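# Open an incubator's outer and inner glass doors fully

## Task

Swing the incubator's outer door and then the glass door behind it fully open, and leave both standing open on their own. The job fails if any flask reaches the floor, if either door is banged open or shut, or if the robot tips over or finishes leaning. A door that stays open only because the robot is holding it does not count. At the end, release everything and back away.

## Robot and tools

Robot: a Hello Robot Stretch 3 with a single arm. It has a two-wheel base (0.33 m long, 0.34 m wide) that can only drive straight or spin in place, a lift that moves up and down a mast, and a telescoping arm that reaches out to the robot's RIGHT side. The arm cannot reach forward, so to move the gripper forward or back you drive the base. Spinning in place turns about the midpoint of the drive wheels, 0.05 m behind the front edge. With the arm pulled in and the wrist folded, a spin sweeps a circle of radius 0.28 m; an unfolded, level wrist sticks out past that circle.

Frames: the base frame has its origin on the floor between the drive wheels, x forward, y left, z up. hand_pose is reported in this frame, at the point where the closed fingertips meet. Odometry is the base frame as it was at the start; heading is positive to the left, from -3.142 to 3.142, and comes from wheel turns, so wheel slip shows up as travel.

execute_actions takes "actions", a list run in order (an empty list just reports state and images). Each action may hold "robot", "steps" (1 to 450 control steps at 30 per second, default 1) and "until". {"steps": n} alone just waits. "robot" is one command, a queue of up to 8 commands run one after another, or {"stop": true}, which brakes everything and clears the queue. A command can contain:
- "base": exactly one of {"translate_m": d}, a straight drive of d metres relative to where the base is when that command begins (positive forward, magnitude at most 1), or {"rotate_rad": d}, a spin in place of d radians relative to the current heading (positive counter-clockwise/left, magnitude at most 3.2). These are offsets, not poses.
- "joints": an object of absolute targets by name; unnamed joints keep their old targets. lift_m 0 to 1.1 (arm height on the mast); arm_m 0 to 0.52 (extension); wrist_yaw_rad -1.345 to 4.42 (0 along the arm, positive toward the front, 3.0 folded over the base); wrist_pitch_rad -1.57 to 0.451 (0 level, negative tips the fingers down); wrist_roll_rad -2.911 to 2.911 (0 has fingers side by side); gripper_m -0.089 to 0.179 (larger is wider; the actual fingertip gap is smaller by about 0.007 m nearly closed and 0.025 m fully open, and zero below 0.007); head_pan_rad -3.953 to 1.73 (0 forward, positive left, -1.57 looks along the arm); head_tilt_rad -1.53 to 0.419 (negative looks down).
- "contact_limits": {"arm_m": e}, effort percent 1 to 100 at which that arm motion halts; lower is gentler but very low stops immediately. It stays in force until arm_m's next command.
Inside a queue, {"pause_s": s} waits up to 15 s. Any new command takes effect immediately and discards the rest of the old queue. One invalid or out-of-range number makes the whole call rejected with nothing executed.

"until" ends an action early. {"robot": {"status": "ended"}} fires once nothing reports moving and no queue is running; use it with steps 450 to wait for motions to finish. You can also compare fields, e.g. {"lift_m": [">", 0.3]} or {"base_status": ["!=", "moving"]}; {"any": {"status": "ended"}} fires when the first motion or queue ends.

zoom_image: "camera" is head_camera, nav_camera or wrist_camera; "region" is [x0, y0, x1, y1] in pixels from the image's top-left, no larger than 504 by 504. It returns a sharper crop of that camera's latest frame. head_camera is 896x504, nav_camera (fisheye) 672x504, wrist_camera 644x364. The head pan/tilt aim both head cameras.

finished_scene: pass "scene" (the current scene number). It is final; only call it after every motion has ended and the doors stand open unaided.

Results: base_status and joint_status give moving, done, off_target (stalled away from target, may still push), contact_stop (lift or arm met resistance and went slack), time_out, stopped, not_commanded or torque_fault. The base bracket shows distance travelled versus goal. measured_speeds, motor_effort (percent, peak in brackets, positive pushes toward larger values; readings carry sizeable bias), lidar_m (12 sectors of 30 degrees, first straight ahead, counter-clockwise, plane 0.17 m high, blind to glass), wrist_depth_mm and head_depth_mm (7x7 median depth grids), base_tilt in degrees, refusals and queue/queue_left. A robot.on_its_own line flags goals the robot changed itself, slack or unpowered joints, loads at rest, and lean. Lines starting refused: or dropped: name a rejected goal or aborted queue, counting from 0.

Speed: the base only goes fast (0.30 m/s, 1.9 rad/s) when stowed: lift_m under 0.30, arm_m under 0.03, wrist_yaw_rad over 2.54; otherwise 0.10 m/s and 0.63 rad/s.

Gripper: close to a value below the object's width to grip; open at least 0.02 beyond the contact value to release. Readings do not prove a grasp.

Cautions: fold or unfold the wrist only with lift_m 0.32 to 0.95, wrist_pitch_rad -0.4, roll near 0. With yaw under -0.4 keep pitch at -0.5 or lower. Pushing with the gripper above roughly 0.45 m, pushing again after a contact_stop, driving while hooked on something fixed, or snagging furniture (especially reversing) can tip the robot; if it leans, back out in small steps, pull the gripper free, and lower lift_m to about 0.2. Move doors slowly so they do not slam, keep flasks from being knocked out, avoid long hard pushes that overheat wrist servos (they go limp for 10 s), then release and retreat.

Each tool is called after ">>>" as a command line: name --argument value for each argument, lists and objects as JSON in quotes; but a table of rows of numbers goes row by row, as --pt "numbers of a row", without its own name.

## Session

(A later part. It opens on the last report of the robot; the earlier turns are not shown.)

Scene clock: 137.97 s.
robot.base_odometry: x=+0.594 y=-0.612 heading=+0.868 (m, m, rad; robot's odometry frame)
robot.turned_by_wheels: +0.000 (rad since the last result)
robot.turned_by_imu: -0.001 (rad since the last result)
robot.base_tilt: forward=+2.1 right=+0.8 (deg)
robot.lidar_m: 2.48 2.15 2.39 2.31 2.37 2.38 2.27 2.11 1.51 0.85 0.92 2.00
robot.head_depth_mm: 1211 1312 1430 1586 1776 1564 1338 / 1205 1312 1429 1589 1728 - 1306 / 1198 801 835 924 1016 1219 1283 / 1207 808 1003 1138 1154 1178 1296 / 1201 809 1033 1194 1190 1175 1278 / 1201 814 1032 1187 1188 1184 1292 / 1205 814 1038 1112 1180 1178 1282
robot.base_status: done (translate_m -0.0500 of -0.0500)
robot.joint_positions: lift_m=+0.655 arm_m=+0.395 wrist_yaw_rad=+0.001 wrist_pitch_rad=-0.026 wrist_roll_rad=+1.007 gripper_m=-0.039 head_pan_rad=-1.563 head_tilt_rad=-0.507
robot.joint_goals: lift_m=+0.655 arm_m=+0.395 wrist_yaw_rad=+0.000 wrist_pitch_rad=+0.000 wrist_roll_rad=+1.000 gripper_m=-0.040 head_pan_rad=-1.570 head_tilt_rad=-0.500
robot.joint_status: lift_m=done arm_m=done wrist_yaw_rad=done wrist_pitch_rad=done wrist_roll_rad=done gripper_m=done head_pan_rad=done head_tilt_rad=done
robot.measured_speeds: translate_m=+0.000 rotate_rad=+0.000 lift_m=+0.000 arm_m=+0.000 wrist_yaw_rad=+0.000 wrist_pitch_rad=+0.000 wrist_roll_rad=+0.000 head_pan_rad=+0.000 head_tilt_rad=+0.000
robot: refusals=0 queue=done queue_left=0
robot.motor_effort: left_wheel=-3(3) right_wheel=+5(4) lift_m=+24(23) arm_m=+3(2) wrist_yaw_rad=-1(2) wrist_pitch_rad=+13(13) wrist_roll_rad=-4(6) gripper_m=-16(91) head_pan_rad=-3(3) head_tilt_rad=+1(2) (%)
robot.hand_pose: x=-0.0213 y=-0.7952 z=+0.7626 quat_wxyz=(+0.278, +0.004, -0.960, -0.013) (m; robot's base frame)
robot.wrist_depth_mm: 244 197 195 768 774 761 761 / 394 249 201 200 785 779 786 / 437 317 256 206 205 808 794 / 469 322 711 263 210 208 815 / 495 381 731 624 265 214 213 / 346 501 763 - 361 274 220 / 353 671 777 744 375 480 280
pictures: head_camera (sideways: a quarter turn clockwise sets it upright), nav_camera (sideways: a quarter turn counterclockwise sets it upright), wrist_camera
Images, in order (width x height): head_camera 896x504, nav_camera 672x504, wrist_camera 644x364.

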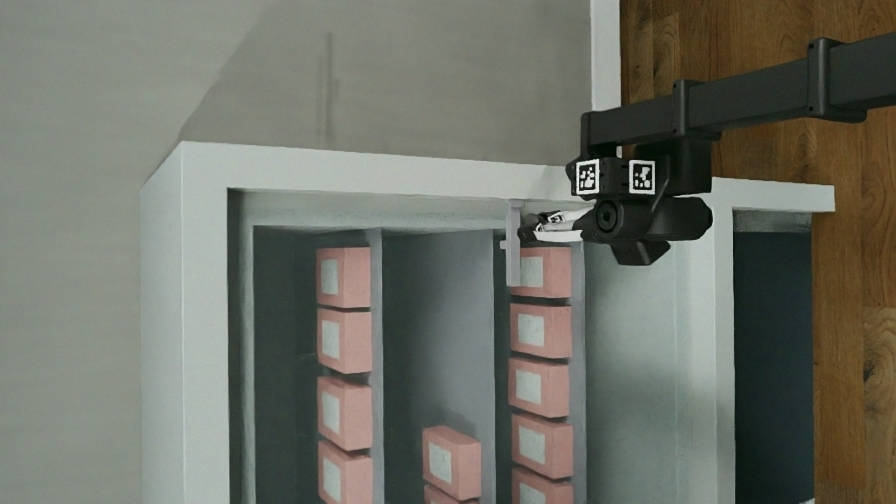

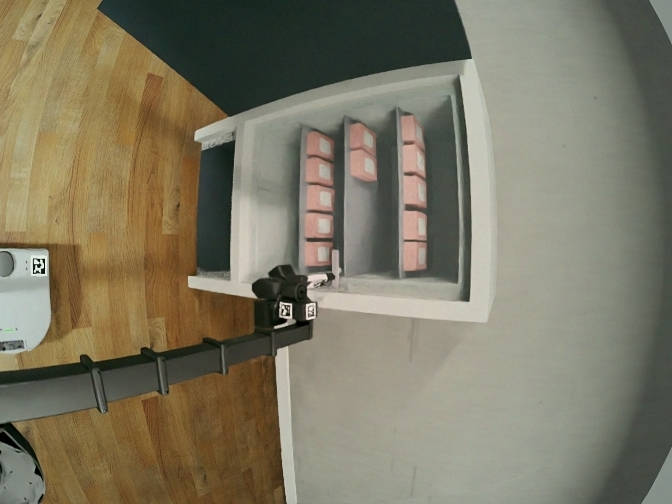

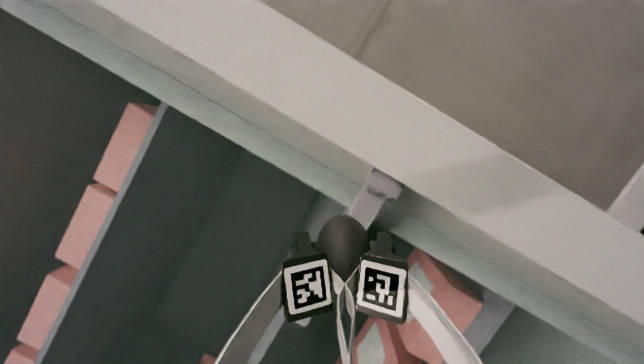

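>>> execute_actions --actions '[{"robot":[{"joints":{"gripper_m":0.07,"wrist_roll_rad":1.571}},{"joints":{"arm_m":0.435},"contact_limits":{"arm_m":12}}],"steps":450,"until":{"robot":{"status":"ended"}}}]'

Scene clock: 141.17 s.
robot.base_odometry: x=+0.594 y=-0.612 heading=+0.868 (m, m, rad; robot's odometry frame)
robot.turned_by_wheels: +0.000 (rad since the last result)
robot.turned_by_imu: +0.000 (rad since the last result)
robot.base_tilt: forward=+2.1 right=+0.8 (deg)
robot.lidar_m: 2.48 2.15 2.39 2.31 2.39 2.38 2.28 2.11 1.51 0.84 0.92 2.00
robot.head_depth_mm: 1208 1302 1426 1573 1745 1562 1332 / 1207 1311 1433 1581 1732 - 1280 / 1208 800 840 926 970 1215 1276 / 1205 811 1002 1134 1188 1182 1301 / 1200 810 1034 1197 1184 1183 1286 / 1202 813 1035 1198 1184 1179 1292 / 1203 818 1037 1113 1182 1183 1291
robot.base_status: done (translate_m -0.0500 of -0.0500)
robot.joint_positions: lift_m=+0.655 arm_m=+0.435 wrist_yaw_rad=+0.001 wrist_pitch_rad=-0.026 wrist_roll_rad=+1.570 gripper_m=+0.070 head_pan_rad=-1.563 head_tilt_rad=-0.507
robot.joint_goals: lift_m=+0.655 arm_m=+0.435 wrist_yaw_rad=+0.000 wrist_pitch_rad=+0.000 wrist_roll_rad=+1.571 gripper_m=+0.070 head_pan_rad=-1.570 head_tilt_rad=-0.500
robot.joint_status: lift_m=done arm_m=done wrist_yaw_rad=done wrist_pitch_rad=done wrist_roll_rad=done gripper_m=done head_pan_rad=done head_tilt_rad=done
robot.measured_speeds: translate_m=+0.000 rotate_rad=+0.000 lift_m=+0.000 arm_m=+0.000 wrist_yaw_rad=+0.000 wrist_pitch_rad=+0.000 wrist_roll_rad=+0.000 head_pan_rad=+0.000 head_tilt_rad=+0.000
robot: refusals=0 queue=done queue_left=0
robot.motor_effort: left_wheel=-3(3) right_wheel=+5(4) lift_m=+23(24) arm_m=+3(2) wrist_yaw_rad=+0(1) wrist_pitch_rad=+12(13) wrist_roll_rad=+0(4) gripper_m=+1(80) head_pan_rad=-2(3) head_tilt_rad=+2(2) (%)
robot.contact_limits: arm_m 12 (drawing in: default 15, maximum 24; extending or still: default 21, maximum 34)
robot.hand_pose: x=-0.0212 y=-0.8352 z=+0.7626 quat_wxyz=(+0.001, +0.000, -1.000, -0.013) (m; robot's base frame)
robot.wrist_depth_mm: 746 744 734 743 733 731 726 / 459 165 164 163 163 161 161 / 168 167 167 166 166 165 164 / 223 222 222 220 220 219 219 / 383 290 408 686 223 298 409 / 405 298 - 703 692 292 408 / 405 306 576 721 688 325 433
pictures: head_camera (sideways: a quarter turn clockwise sets it upright), nav_camera (sideways: a quarter turn counterclockwise sets it upright), wrist_camera
Images, in order (width x height): head_camera 896x504, nav_camera 672x504, wrist_camera 644x364.

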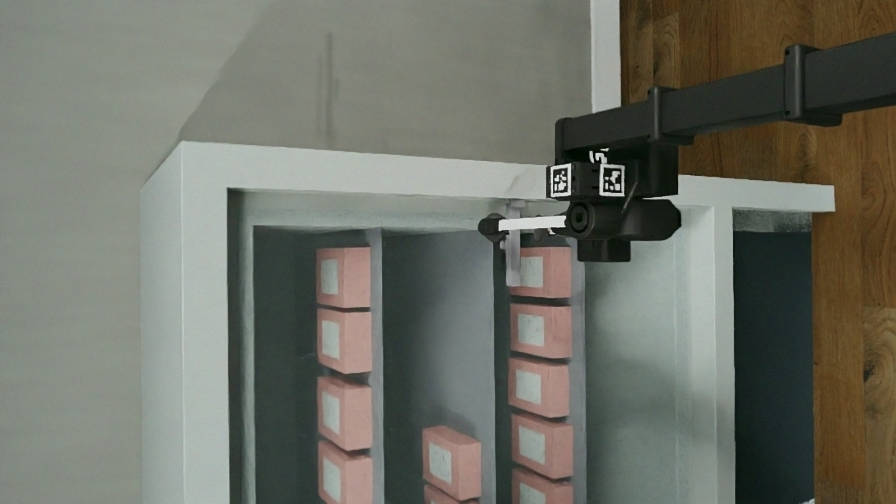

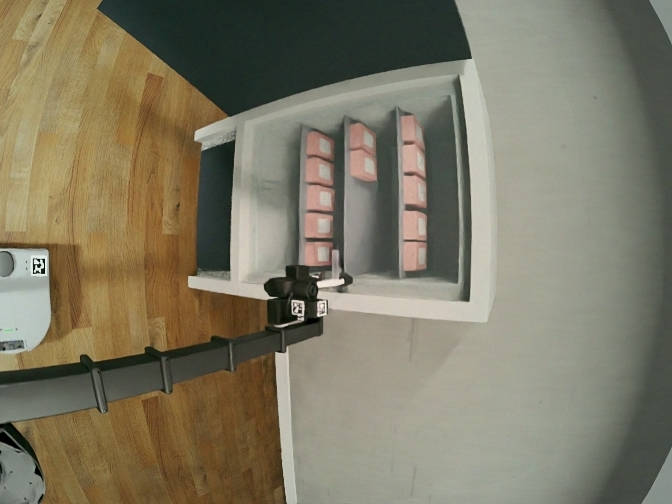

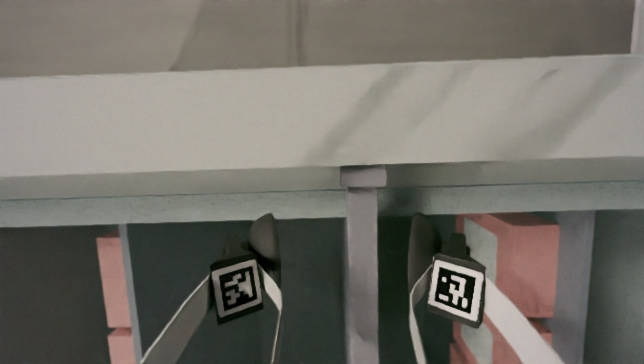

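>>> execute_actions --actions '[{"robot":[{"base":{"translate_m":0.015}},{"joints":{"gripper_m":-0.04}},{"pause_s":0.5},{"joints":{"wrist_roll_rad":1.0}}],"steps":450,"until":{"robot":{"status":"ended"}}}]'

Scene clock: 145.40 s.
robot.base_odometry: x=+0.603 y=-0.600 heading=+0.868 (m, m, rad; robot's odometry frame)
robot.turned_by_wheels: +0.000 (rad since the last result)
robot.turned_by_imu: -0.001 (rad since the last result)
robot.base_tilt: forward=+2.1 right=+0.7 (deg)
robot.lidar_m: 2.47 2.14 2.39 2.31 2.38 2.39 2.29 2.11 1.51 0.84 0.92 2.00
robot.head_depth_mm: 1212 1305 1433 1586 1758 1570 1321 / 1208 1294 1429 1580 1733 - 1274 / 1209 800 838 923 1017 1195 1277 / 1203 810 1073 1131 1161 1180 1291 / 1205 809 1030 1193 1191 1183 1295 / 1200 812 1049 1191 1185 1185 1291 / 1200 820 1038 1115 1195 1183 1291
robot.base_status: done (translate_m +0.0150 of +0.0150)
robot.joint_positions: lift_m=+0.655 arm_m=+0.435 wrist_yaw_rad=+0.001 wrist_pitch_rad=-0.026 wrist_roll_rad=+1.007 gripper_m=-0.039 head_pan_rad=-1.563 head_tilt_rad=-0.507
robot.joint_goals: lift_m=+0.655 arm_m=+0.435 wrist_yaw_rad=+0.000 wrist_pitch_rad=+0.000 wrist_roll_rad=+1.000 gripper_m=-0.040 head_pan_rad=-1.570 head_tilt_rad=-0.500
robot.joint_status: lift_m=done arm_m=done wrist_yaw_rad=done wrist_pitch_rad=done wrist_roll_rad=done gripper_m=done head_pan_rad=done head_tilt_rad=done
robot.measured_speeds: translate_m=+0.000 rotate_rad=+0.000 lift_m=+0.000 arm_m=+0.000 wrist_yaw_rad=+0.000 wrist_pitch_rad=+0.000 wrist_roll_rad=+0.000 head_pan_rad=+0.000 head_tilt_rad=+0.000
robot: refusals=0 queue=done queue_left=0
robot.motor_effort: left_wheel=-3(3) right_wheel=+5(11) lift_m=+24(23) arm_m=+2(2) wrist_yaw_rad=-2(1) wrist_pitch_rad=+13(13) wrist_roll_rad=-3(7) gripper_m=-16(91) head_pan_rad=-3(2) head_tilt_rad=+2(2) (%)
robot.contact_limits: arm_m 12 (drawing in: default 15, maximum 24; extending or still: default 21, maximum 34)
robot.hand_pose: x=-0.0213 y=-0.8352 z=+0.7626 quat_wxyz=(+0.278, +0.004, -0.960, -0.013) (m; robot's base frame)
robot.wrist_depth_mm: 327 206 158 157 716 716 723 / 393 253 210 161 160 741 742 / 420 276 346 215 164 165 763 / 435 311 679 295 181 167 167 / 289 385 704 615 224 223 171 / 300 493 714 - 362 231 230 / 328 663 736 616 369 296 237
pictures: head_camera (sideways: a quarter turn clockwise sets it upright), nav_camera (sideways: a quarter turn counterclockwise sets it upright), wrist_camera
Images, in order (width x height): head_camera 896x504, nav_camera 672x504, wrist_camera 644x364.

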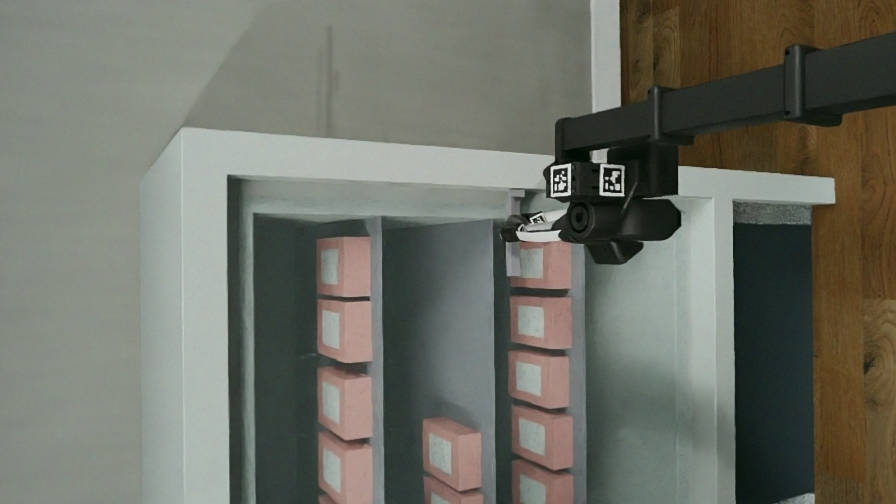

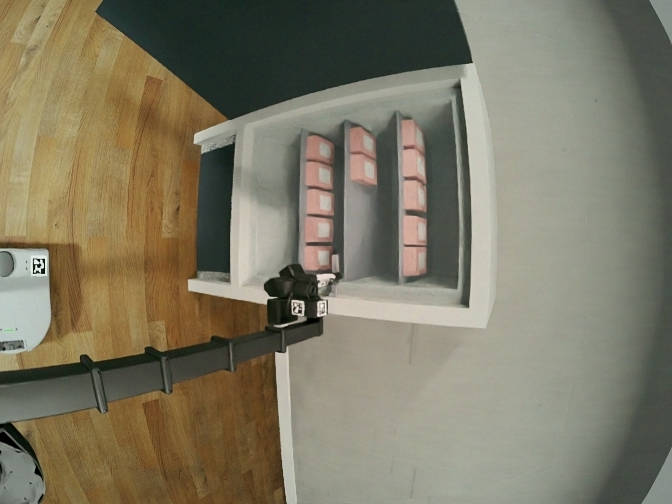

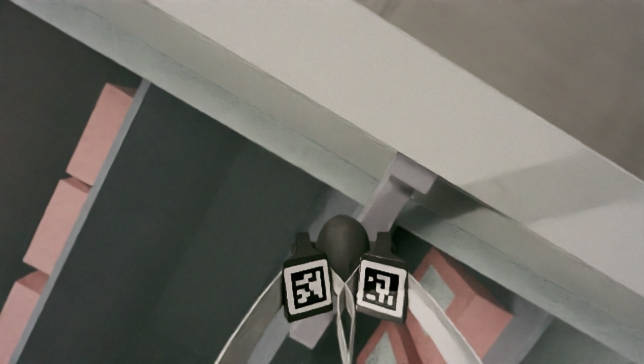

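>>> execute_actions --actions '[{"robot":[{"joints":{"gripper_m":0.07,"wrist_roll_rad":1.571}},{"joints":{"arm_m":0.46},"contact_limits":{"arm_m":12}},{"joints":{"gripper_m":-0.04}},{"pause_s":0.5}],"steps":450,"until":{"robot":{"status":"ended"}}}]'

>>> zoom_image --camera "head_camera" --region '[440,130,640,300]'

Scene clock: 150.30 s.
robot.base_odometry: x=+0.603 y=-0.600 heading=+0.868 (m, m, rad; robot's odometry frame)
robot.turned_by_wheels: +0.000 (rad since the last result)
robot.turned_by_imu: -0.001 (rad since the last result)
robot.base_tilt: forward=+2.1 right=+0.8 (deg)
robot.lidar_m: 2.46 2.14 2.39 2.31 2.38 2.39 2.29 2.11 1.51 0.85 0.92 2.01
robot.head_depth_mm: 1213 1307 1427 1580 1757 1576 1315 / 1203 1295 1441 1579 1723 - 1278 / 1209 801 836 925 - 1188 1277 / 1203 810 1069 1136 1183 1179 1289 / 1207 809 1032 1188 1187 1177 1293 / 1199 812 1045 1193 1180 1173 1286 / 1203 817 1039 1109 1188 1178 1284
robot.base_status: done (translate_m +0.0150 of +0.0150)
robot.joint_positions: lift_m=+0.655 arm_m=+0.460 wrist_yaw_rad=+0.001 wrist_pitch_rad=-0.057 wrist_roll_rad=+1.570 gripper_m=-0.039 head_pan_rad=-1.563 head_tilt_rad=-0.507
robot.joint_goals: lift_m=+0.655 arm_m=+0.460 wrist_yaw_rad=+0.000 wrist_pitch_rad=+0.000 wrist_roll_rad=+1.571 gripper_m=-0.040 head_pan_rad=-1.570 head_tilt_rad=-0.500
robot.joint_status: lift_m=done arm_m=done wrist_yaw_rad=done wrist_pitch_rad=done wrist_roll_rad=done gripper_m=done head_pan_rad=done head_tilt_rad=done
robot.measured_speeds: translate_m=+0.000 rotate_rad=+0.000 lift_m=+0.000 arm_m=+0.000 wrist_yaw_rad=+0.000 wrist_pitch_rad=+0.000 wrist_roll_rad=+0.000 head_pan_rad=+0.000 head_tilt_rad=+0.000
robot: refusals=0 queue=done queue_left=0
robot.motor_effort: left_wheel=-2(2) right_wheel=+5(4) lift_m=+23(23) arm_m=+3(3) wrist_yaw_rad=-1(1) wrist_pitch_rad=+29(32) wrist_roll_rad=+1(6) gripper_m=-25(100) head_pan_rad=-3(2) head_tilt_rad=+2(2) (%)
robot.contact_limits: arm_m 12 (drawing in: default 15, maximum 24; extending or still: default 21, maximum 34)
robot.hand_pose: x=-0.0212 y=-0.8591 z=+0.7545 quat_wxyz=(+0.001, +0.000, -1.000, -0.029) (m; robot's base frame)
robot.wrist_depth_mm: 693 135 136 137 137 138 139 / 137 137 138 139 139 140 141 / 140 140 141 142 143 144 195 / 193 194 194 195 197 198 198 / 258 298 597 160 590 270 391 / 383 295 521 164 - 275 397 / 386 290 513 691 691 282 396
pictures: head_camera (sideways: a quarter turn clockwise sets it upright), nav_camera (sideways: a quarter turn counterclockwise sets it upright), wrist_camera
Images, in order (width x height): head_camera 896x504, nav_camera 672x504, wrist_camera 644x364.

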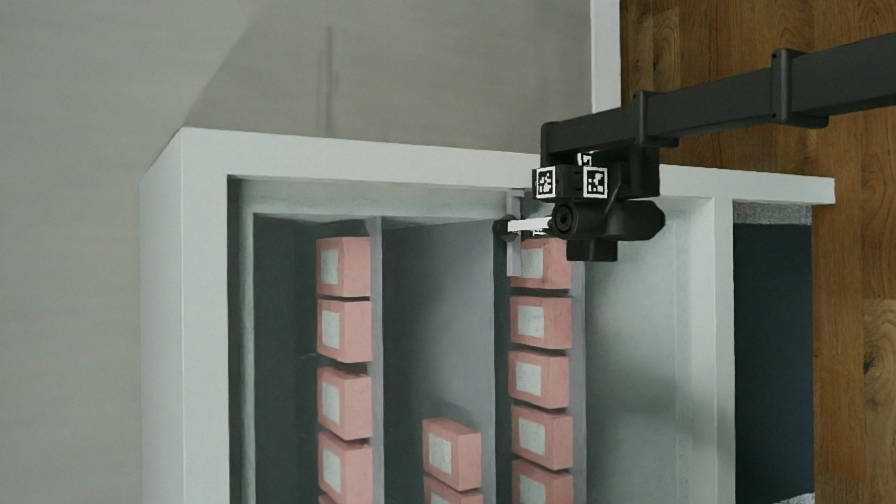

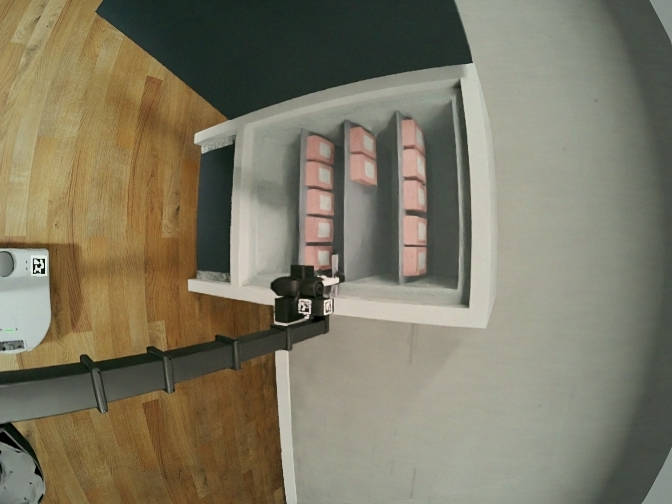

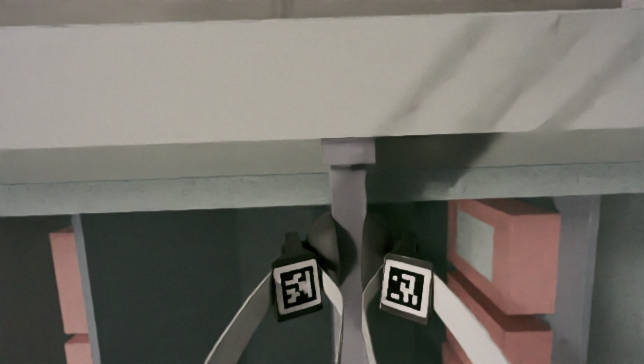

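Region (440, 130, 640, 300) of head_camera's 896x504 image, scaled by 2.520, with more detail than that image has; it fills the top 428 rows of this view, and the rest is white.

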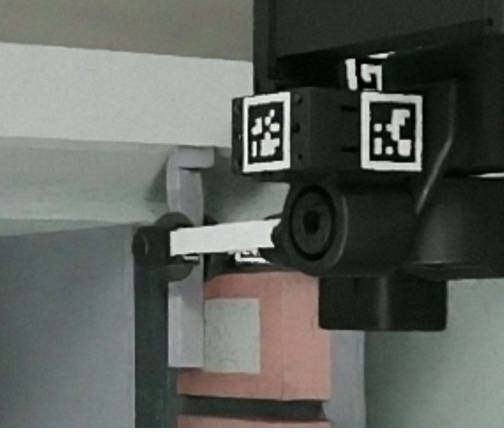

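Gripped now. Turn.

>>> execute_actions --actions '[{"robot":{"joints":{"wrist_roll_rad":1.1}},"steps":90,"until":{"robot":{"status":"ended"}}}]'

Scene clock: 151.47 s.
robot.base_odometry: x=+0.603 y=-0.600 heading=+0.868 (m, m, rad; robot's odometry frame)
robot.turned_by_wheels: +0.000 (rad since the last result)
robot.turned_by_imu: +0.000 (rad since the last result)
robot.base_tilt: forward=+2.1 right=+0.7 (deg)
robot.lidar_m: 2.47 2.14 2.39 2.31 2.38 2.39 2.29 2.11 1.51 0.85 0.92 2.00
robot.head_depth_mm: 1210 1310 1427 1581 1749 1566 1304 / 1206 1298 1427 1579 1732 - 1278 / 1210 800 839 926 1013 1181 1275 / 1197 811 1072 1134 1189 1181 1297 / 1200 810 1033 1189 1188 1183 1290 / 1198 811 1047 1197 1186 1180 1286 / 1203 816 1034 1109 1186 1174 1281
robot.base_status: done (translate_m +0.0150 of +0.0150)
robot.joint_positions: lift_m=+0.655 arm_m=+0.460 wrist_yaw_rad=-0.002 wrist_pitch_rad=-0.060 wrist_roll_rad=+1.173 gripper_m=-0.033 head_pan_rad=-1.563 head_tilt_rad=-0.507
robot.joint_goals: lift_m=+0.655 arm_m=+0.460 wrist_yaw_rad=+0.000 wrist_pitch_rad=+0.000 wrist_roll_rad=+1.100 gripper_m=-0.034 head_pan_rad=-1.570 head_tilt_rad=-0.500
robot.joint_status: lift_m=done arm_m=done wrist_yaw_rad=done wrist_pitch_rad=done wrist_roll_rad=off_target gripper_m=done head_pan_rad=done head_tilt_rad=done
robot.measured_speeds: translate_m=+0.000 rotate_rad=+0.000 lift_m=+0.000 arm_m=+0.000 wrist_yaw_rad=+0.000 wrist_pitch_rad=+0.000 wrist_roll_rad=+0.000 head_pan_rad=+0.000 head_tilt_rad=+0.000
robot: refusals=0 queue=dropped queue_left=0
robot.on_its_own: gripper_m is held at -0.034, not at your -0.040, by its stall guard, which is still easing
robot.motor_effort: left_wheel=-3(3) right_wheel=+5(5) lift_m=+23(23) arm_m=+3(3) wrist_yaw_rad=+2(2) wrist_pitch_rad=+30(30) wrist_roll_rad=-38(40) gripper_m=-26(27) head_pan_rad=-2(2) head_tilt_rad=+1(2) (%)
robot.contact_limits: arm_m 12 (drawing in: default 15, maximum 24; extending or still: default 21, maximum 34)
robot.hand_pose: x=-0.0220 y=-0.8590 z=+0.7539 quat_wxyz=(+0.198, +0.005, -0.980, -0.030) (m; robot's base frame)
robot.wrist_depth_mm: 178 132 133 134 703 714 723 / 183 183 136 137 139 140 738 / 313 229 190 189 142 143 144 / 249 316 607 194 157 147 148 / 253 360 673 162 202 204 204 / 260 422 674 166 - 274 210 / 281 499 701 263 349 270 382
pictures: head_camera (sideways: a quarter turn clockwise sets it upright), nav_camera (sideways: a quarter turn counterclockwise sets it upright), wrist_camera
Images, in order (width x height): head_camera 896x504, nav_camera 672x504, wrist_camera 644x364.

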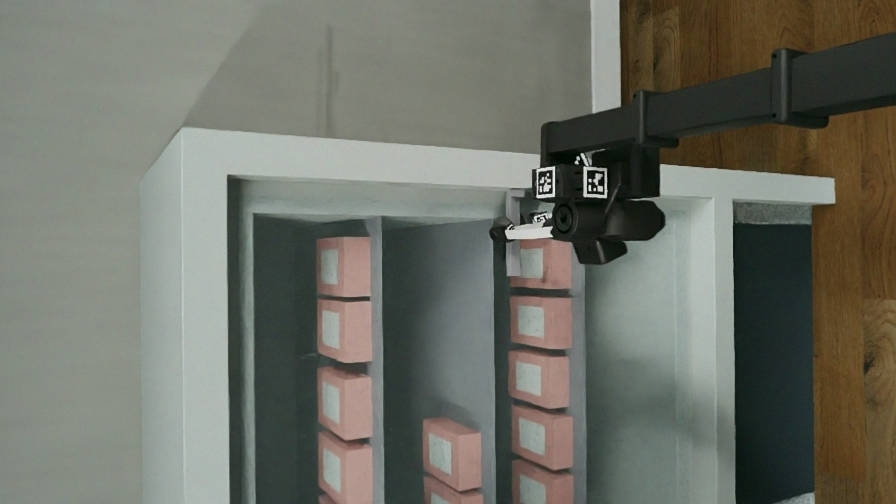

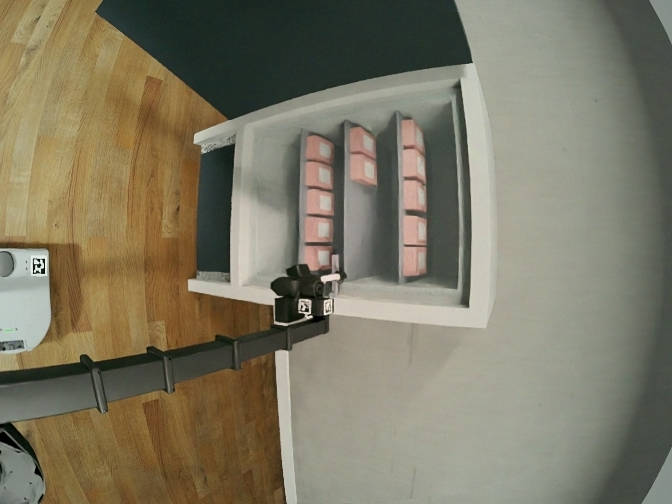

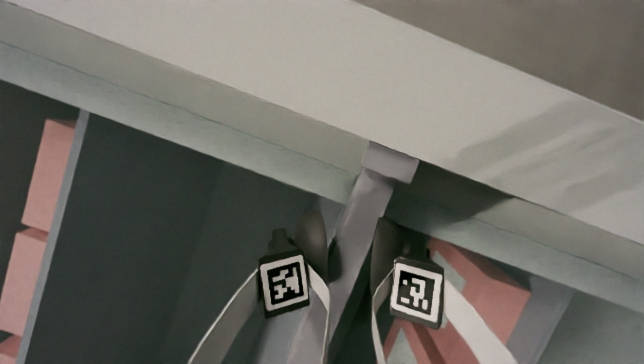

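>>> execute_actions --actions '[{"robot":[{"joints":{"wrist_roll_rad":1.571,"gripper_m":-0.04}},{"joints":{"arm_m":0.41},"contact_limits":{"arm_m":15}}],"steps":150,"until":{"robot":{"status":"ended"}}}]'

Scene clock: 154.03 s.
robot.base_odometry: x=+0.603 y=-0.600 heading=+0.868 (m, m, rad; robot's odometry frame)
robot.turned_by_wheels: +0.000 (rad since the last result)
robot.turned_by_imu: +0.000 (rad since the last result)
robot.base_tilt: forward=+2.1 right=+0.8 (deg)
robot.lidar_m: 2.46 2.14 2.39 2.31 2.38 2.39 2.29 2.11 1.51 0.85 0.92 2.01
robot.head_depth_mm: 1207 1308 1436 1574 1769 1576 1343 / 1204 1297 1426 1577 1728 - 1315 / 1207 803 836 925 1011 1217 1277 / 1207 808 1073 1135 1153 1181 1287 / 1204 811 1036 1194 1187 1183 1293 / 1198 814 1047 1193 1188 1180 1284 / 1206 818 1039 1112 1189 1178 1294
robot.base_status: done (translate_m +0.0150 of +0.0150)
robot.joint_positions: lift_m=+0.655 arm_m=+0.410 wrist_yaw_rad=-0.002 wrist_pitch_rad=-0.028 wrist_roll_rad=+1.575 gripper_m=-0.036 head_pan_rad=-1.563 head_tilt_rad=-0.507
robot.joint_goals: lift_m=+0.655 arm_m=+0.410 wrist_yaw_rad=+0.000 wrist_pitch_rad=+0.000 wrist_roll_rad=+1.571 gripper_m=-0.037 head_pan_rad=-1.570 head_tilt_rad=-0.500
robot.joint_status: lift_m=done arm_m=done wrist_yaw_rad=done wrist_pitch_rad=done wrist_roll_rad=done gripper_m=done head_pan_rad=done head_tilt_rad=done
robot.measured_speeds: translate_m=+0.000 rotate_rad=+0.000 lift_m=+0.000 arm_m=+0.000 wrist_yaw_rad=+0.000 wrist_pitch_rad=+0.000 wrist_roll_rad=+0.000 head_pan_rad=+0.000 head_tilt_rad=+0.000
robot: refusals=0 queue=done queue_left=0
robot.motor_effort: left_wheel=-2(4) right_wheel=+4(10) lift_m=+23(23) arm_m=-1(4) wrist_yaw_rad=+1(5) wrist_pitch_rad=+14(30) wrist_roll_rad=-1(39) gripper_m=-16(70) head_pan_rad=-3(2) head_tilt_rad=+1(2) (%)
robot.contact_limits: arm_m 15 (drawing in: default 15, maximum 24; extending or still: default 21, maximum 34)
robot.hand_pose: x=-0.0218 y=-0.8107 z=+0.7621 quat_wxyz=(-0.002, -0.001, -1.000, -0.014) (m; robot's base frame)
robot.wrist_depth_mm: 777 764 762 757 745 752 757 / 189 188 187 185 185 185 184 / 192 191 191 190 190 239 238 / 249 247 247 245 245 242 281 / 404 319 528 710 676 311 445 / 404 320 514 - 604 319 452 / 406 335 455 751 739 327 458
pictures: head_camera (sideways: a quarter turn clockwise sets it upright), nav_camera (sideways: a quarter turn counterclockwise sets it upright), wrist_camera
Images, in order (width x height): head_camera 896x504, nav_camera 672x504, wrist_camera 644x364.

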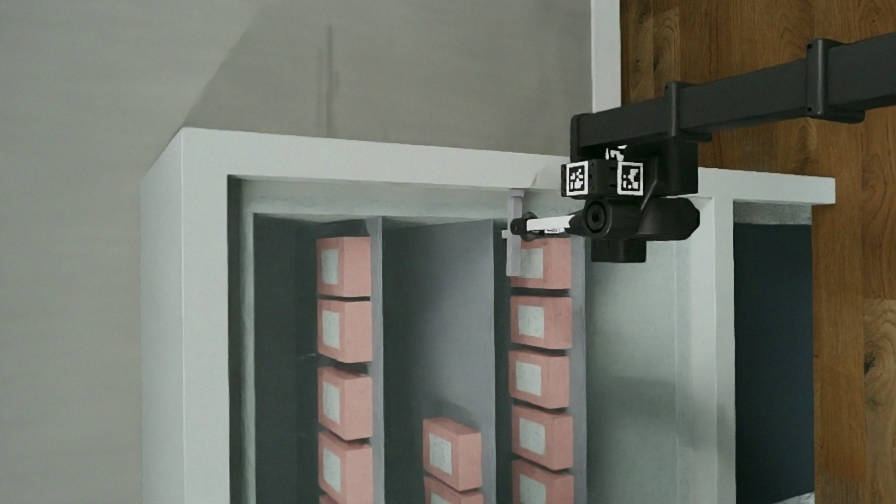

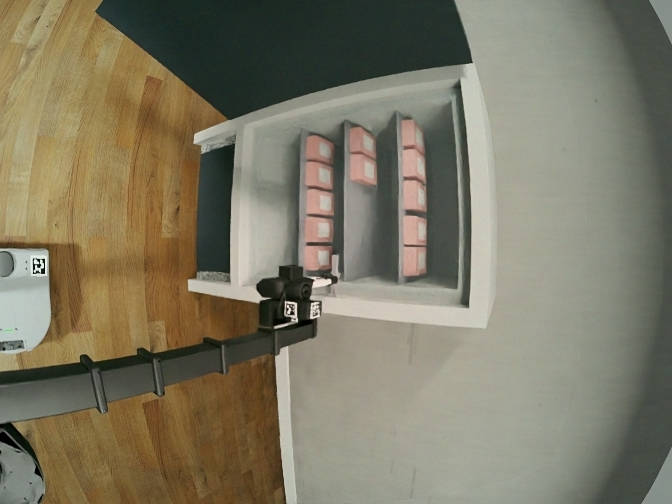

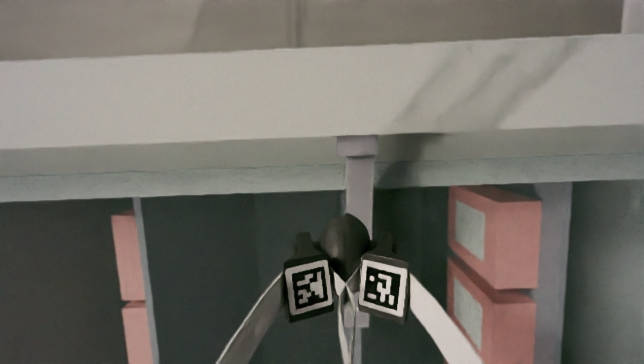

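>>> execute_actions --actions '[{"robot":[{"joints":{"gripper_m":0.07}},{"base":{"translate_m":0.01},"joints":{"arm_m":0.46},"contact_limits":{"arm_m":12}},{"joints":{"gripper_m":-0.04}},{"pause_s":0.5},{"joints":{"wrist_roll_rad":2.1}}],"steps":450,"until":{"robot":{"status":"ended"}}}]'

Scene clock: 160.33 s.
robot.base_odometry: x=+0.610 y=-0.592 heading=+0.868 (m, m, rad; robot's odometry frame)
robot.turned_by_wheels: +0.000 (rad since the last result)
robot.turned_by_imu: -0.001 (rad since the last result)
robot.base_tilt: forward=+2.1 right=+0.7 (deg)
robot.lidar_m: 2.45 2.13 2.39 2.31 2.39 2.41 2.30 2.11 1.51 0.85 0.92 2.00
robot.head_depth_mm: 1209 1315 1432 1584 1765 1571 1323 / 1212 1277 1414 1572 1730 - 1271 / 1202 802 846 926 - 1171 1276 / 1208 812 1029 1137 1187 1182 1295 / 1203 808 1036 1200 1190 1175 1286 / 1207 813 1038 1199 1188 1179 1289 / 1193 817 1037 1111 1187 1173 1290
robot.base_status: done (translate_m +0.0100 of +0.0100)
robot.joint_positions: lift_m=+0.655 arm_m=+0.460 wrist_yaw_rad=-0.004 wrist_pitch_rad=-0.059 wrist_roll_rad=+2.088 gripper_m=-0.033 head_pan_rad=-1.563 head_tilt_rad=-0.507
robot.joint_goals: lift_m=+0.655 arm_m=+0.460 wrist_yaw_rad=+0.000 wrist_pitch_rad=+0.000 wrist_roll_rad=+2.100 gripper_m=-0.034 head_pan_rad=-1.570 head_tilt_rad=-0.500
robot.joint_status: lift_m=done arm_m=done wrist_yaw_rad=done wrist_pitch_rad=done wrist_roll_rad=done gripper_m=done head_pan_rad=done head_tilt_rad=done
robot.measured_speeds: translate_m=+0.000 rotate_rad=+0.000 lift_m=+0.000 arm_m=+0.000 wrist_yaw_rad=+0.000 wrist_pitch_rad=+0.000 wrist_roll_rad=+0.000 head_pan_rad=+0.000 head_tilt_rad=+0.000
robot: refusals=0 queue=done queue_left=0
robot.on_its_own: gripper_m is held at -0.034, not at your -0.040, by its stall guard, which is still easing
robot.motor_effort: left_wheel=-4(4) right_wheel=+8(10) lift_m=+23(22) arm_m=+1(2) wrist_yaw_rad=+4(3) wrist_pitch_rad=+30(31) wrist_roll_rad=+6(8) gripper_m=-20(99) head_pan_rad=-3(3) head_tilt_rad=+2(2) (%)
robot.contact_limits: arm_m 12 (drawing in: default 15, maximum 24; extending or still: default 21, maximum 34)
robot.hand_pose: x=-0.0222 y=-0.8592 z=+0.7541 quat_wxyz=(-0.256, -0.009, -0.966, -0.028) (m; robot's base frame)
robot.wrist_depth_mm: 722 727 140 139 140 188 189 / 745 716 141 142 191 191 389 / 747 143 143 152 194 255 252 / 146 146 196 195 652 290 257 / 148 200 201 157 650 362 263 / 203 203 405 160 - 635 268 / 207 267 362 487 687 691 295
pictures: head_camera (sideways: a quarter turn clockwise sets it upright), nav_camera (sideways: a quarter turn counterclockwise sets it upright), wrist_camera
Images, in order (width x height): head_camera 896x504, nav_camera 672x504, wrist_camera 644x364.

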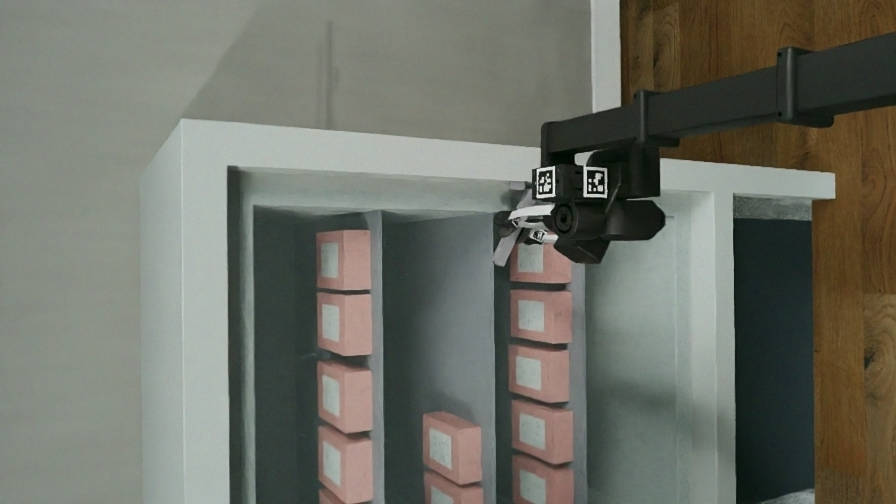

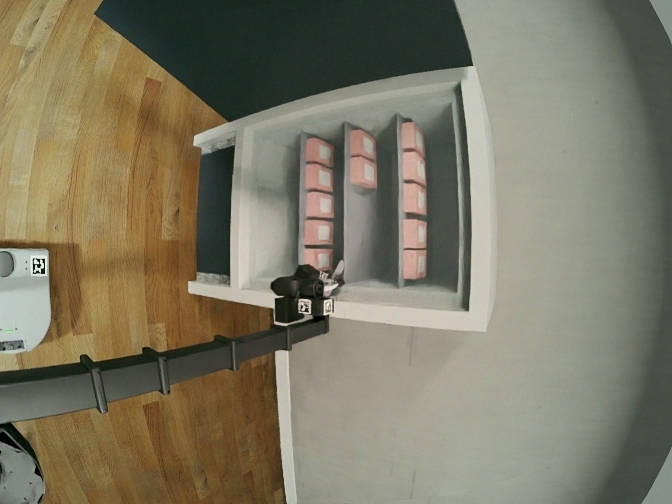

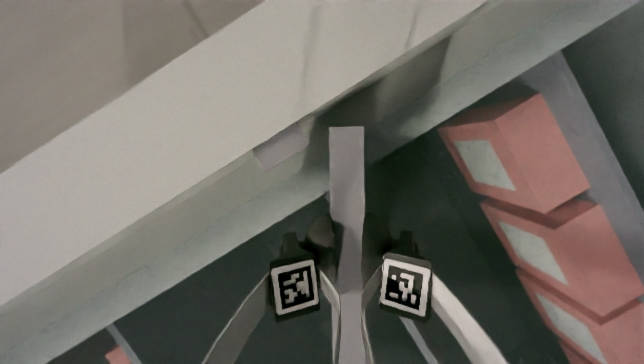

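>>> execute_actions --actions '[{"robot":[{"joints":{"wrist_roll_rad":2.9}},{"joints":{"gripper_m":-0.07}},{"pause_s":0.5},{"joints":{"arm_m":0.40},"contact_limits":{"arm_m":20}}],"steps":450,"until":{"robot":{"status":"ended"}}}]'

Scene clock: 164.37 s.
robot.base_odometry: x=+0.610 y=-0.592 heading=+0.868 (m, m, rad; robot's odometry frame)
robot.turned_by_wheels: +0.000 (rad since the last result)
robot.turned_by_imu: +0.000 (rad since the last result)
robot.base_tilt: forward=+2.1 right=+0.8 (deg)
robot.lidar_m: 2.45 2.13 2.40 2.31 2.38 2.41 2.29 2.12 1.51 0.85 0.92 2.00
robot.head_depth_mm: 1211 1315 1438 1581 1765 1566 1329 / 1212 1285 1416 1580 1738 - 1311 / 1206 802 848 931 983 1206 1274 / 1206 808 1027 1187 1190 1185 1293 / 1202 811 1029 1197 1188 1179 1283 / 1202 813 1035 1192 1185 1178 1280 / 1200 819 1040 1111 1186 1182 1288
robot.base_status: done (translate_m +0.0100 of +0.0100)
robot.joint_positions: lift_m=+0.655 arm_m=+0.400 wrist_yaw_rad=+0.006 wrist_pitch_rad=-0.063 wrist_roll_rad=+2.883 gripper_m=-0.062 head_pan_rad=-1.563 head_tilt_rad=-0.507
robot.joint_goals: lift_m=+0.655 arm_m=+0.400 wrist_yaw_rad=+0.000 wrist_pitch_rad=+0.000 wrist_roll_rad=+2.900 gripper_m=-0.063 head_pan_rad=-1.570 head_tilt_rad=-0.500
robot.joint_status: lift_m=done arm_m=done wrist_yaw_rad=done wrist_pitch_rad=done wrist_roll_rad=done gripper_m=done head_pan_rad=done head_tilt_rad=done
robot.measured_speeds: translate_m=+0.000 rotate_rad=+0.000 lift_m=+0.000 arm_m=+0.000 wrist_yaw_rad=+0.000 wrist_pitch_rad=+0.000 wrist_roll_rad=+0.000 head_pan_rad=+0.000 head_tilt_rad=+0.000
robot: refusals=0 queue=done queue_left=0
robot.on_its_own: gripper_m is held at -0.063, not at your -0.070, by its stall guard, which is still easing
robot.motor_effort: left_wheel=-1(4) right_wheel=-2(9) lift_m=+23(23) arm_m=-2(2) wrist_yaw_rad=-6(5) wrist_pitch_rad=+32(32) wrist_roll_rad=+6(8) gripper_m=-33(100) head_pan_rad=-3(3) head_tilt_rad=+2(2) (%)
robot.contact_limits: arm_m 20 (drawing in: default 15, maximum 24; extending or still: default 21, maximum 34)
robot.hand_pose: x=-0.0196 y=-0.7995 z=+0.7531 quat_wxyz=(-0.609, -0.017, -0.792, -0.027) (m; robot's base frame)
robot.wrist_depth_mm: 778 802 202 250 300 301 532 / 812 801 203 253 338 303 306 / 819 818 207 256 683 681 369 / 841 838 211 255 707 694 642 / 843 848 216 157 425 503 558 / 870 841 225 159 - 694 370 / 873 221 257 368 453 546 544
pictures: head_camera (sideways: a quarter turn clockwise sets it upright), nav_camera (sideways: a quarter turn counterclockwise sets it upright), wrist_camera
Images, in order (width x height): head_camera 896x504, nav_camera 672x504, wrist_camera 644x364.

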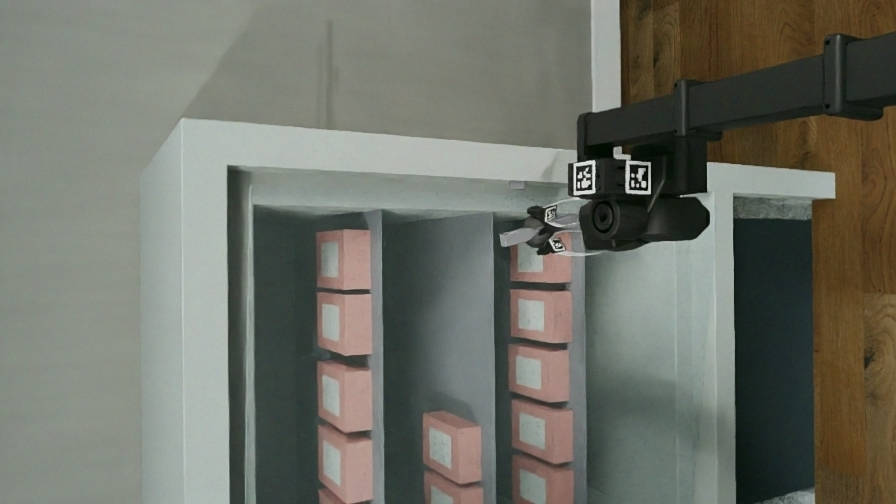

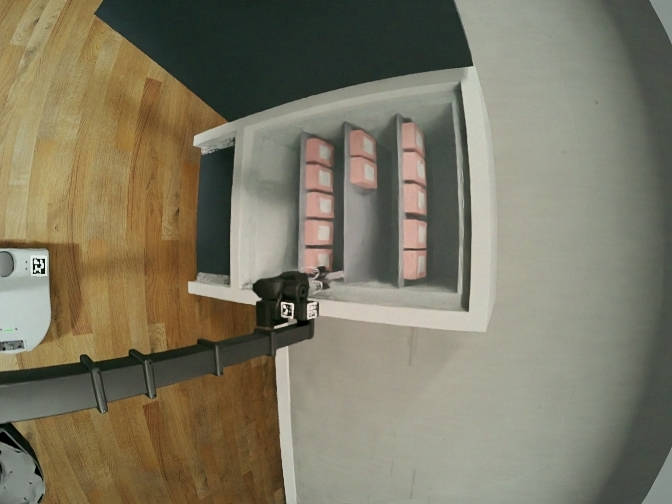

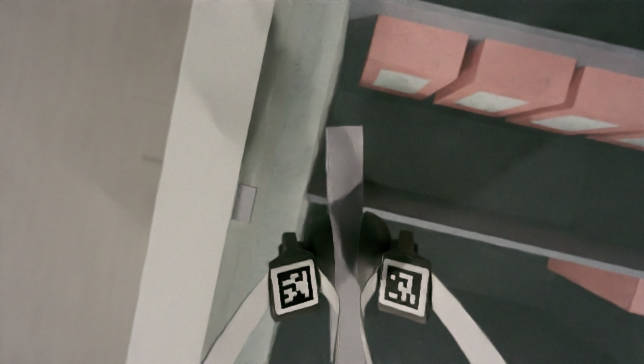

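>>> execute_actions --actions '[{"robot":[{"base":{"translate_m":0.025},"joints":{"arm_m":0.31,"wrist_pitch_rad":-0.06},"contact_limits":{"arm_m":20}},{"base":{"translate_m":0.04},"joints":{"arm_m":0.22},"contact_limits":{"arm_m":20}},{"base":{"translate_m":0.05},"joints":{"arm_m":0.14},"contact_limits":{"arm_m":20}}],"steps":450,"until":{"robot":{"status":"ended"}}}]'

Scene clock: 170.07 s.
robot.base_odometry: x=+0.684 y=-0.505 heading=+0.868 (m, m, rad; robot's odometry frame)
robot.turned_by_wheels: +0.000 (rad since the last result)
robot.turned_by_imu: -0.001 (rad since the last result)
robot.base_tilt: forward=+2.1 right=+0.7 (deg)
robot.lidar_m: 2.34 2.02 2.40 2.31 2.38 2.52 2.42 2.11 0.87 0.87 0.92 2.00
robot.head_depth_mm: 1201 804 844 1560 1753 1571 1335 / 1204 807 887 936 1027 1172 1309 / 1206 809 1033 1151 1172 1181 - / 1206 805 1031 1193 1202 1180 1285 / 1202 810 1033 1198 1188 1178 1291 / 1199 816 1033 1110 1190 1182 1282 / 1202 813 1000 1063 1120 1159 1285
robot.base_status: done (translate_m +0.0500 of +0.0500)
robot.joint_positions: lift_m=+0.655 arm_m=+0.140 wrist_yaw_rad=-0.014 wrist_pitch_rad=-0.074 wrist_roll_rad=+2.896 gripper_m=-0.038 head_pan_rad=-1.563 head_tilt_rad=-0.507
robot.joint_goals: lift_m=+0.655 arm_m=+0.140 wrist_yaw_rad=+0.000 wrist_pitch_rad=-0.060 wrist_roll_rad=+2.900 gripper_m=-0.038 head_pan_rad=-1.570 head_tilt_rad=-0.500
robot.joint_status: lift_m=done arm_m=done wrist_yaw_rad=done wrist_pitch_rad=done wrist_roll_rad=done gripper_m=done head_pan_rad=done head_tilt_rad=done
robot.measured_speeds: translate_m=+0.000 rotate_rad=+0.000 lift_m=+0.000 arm_m=+0.000 wrist_yaw_rad=+0.000 wrist_pitch_rad=+0.000 wrist_roll_rad=+0.000 head_pan_rad=+0.000 head_tilt_rad=+0.000
robot: refusals=0 queue=done queue_left=0
robot.on_its_own: gripper_m is held at -0.038, not at your -0.070, by its stall guard, which is not easing now; wrist_yaw_rad is at rest, and its effort (+13) is outside its rest range (-12 to +12)
robot.motor_effort: left_wheel=-4(11) right_wheel=+11(34) lift_m=+23(23) arm_m=-2(2) wrist_yaw_rad=+13(42) wrist_pitch_rad=+7(32) wrist_roll_rad=+0(6) gripper_m=-21(32) head_pan_rad=-3(2) head_tilt_rad=+1(2) (%)
robot.contact_limits: arm_m 20 (drawing in: default 15, maximum 24; extending or still: default 21, maximum 34)
robot.hand_pose: x=-0.0246 y=-0.5389 z=+0.7503 quat_wxyz=(-0.615, -0.029, -0.788, -0.025) (m; robot's base frame)
robot.wrist_depth_mm: - - 490 742 734 635 549 / - - 511 575 936 843 563 / - - 510 867 939 558 536 / - - 526 655 937 774 513 / - - 538 980 952 594 504 / - - 542 - 771 669 509 / - - 546 705 774 582 503
pictures: head_camera (sideways: a quarter turn clockwise sets it upright), nav_camera (sideways: a quarter turn counterclockwise sets it upright), wrist_camera
Images, in order (width x height): head_camera 896x504, nav_camera 672x504, wrist_camera 644x364.

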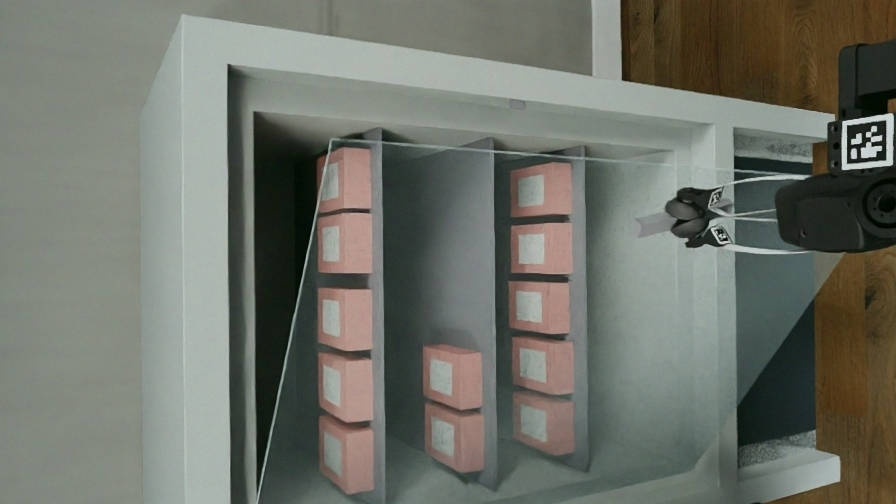

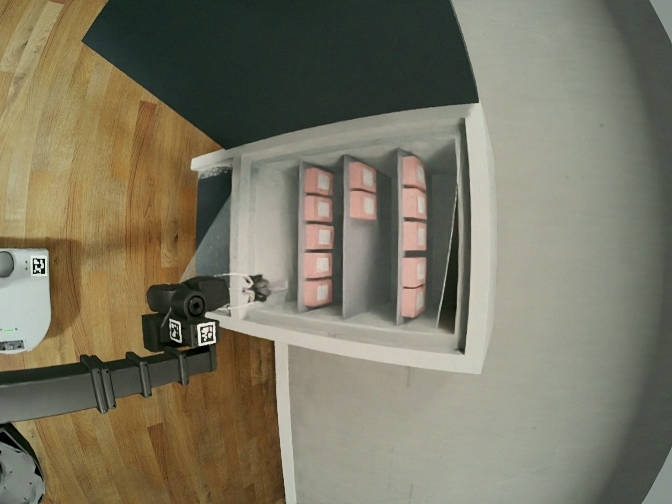

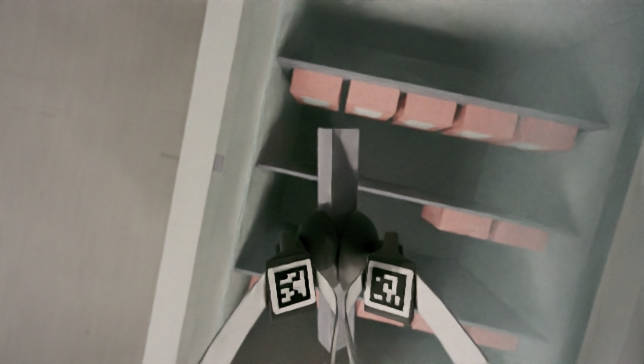

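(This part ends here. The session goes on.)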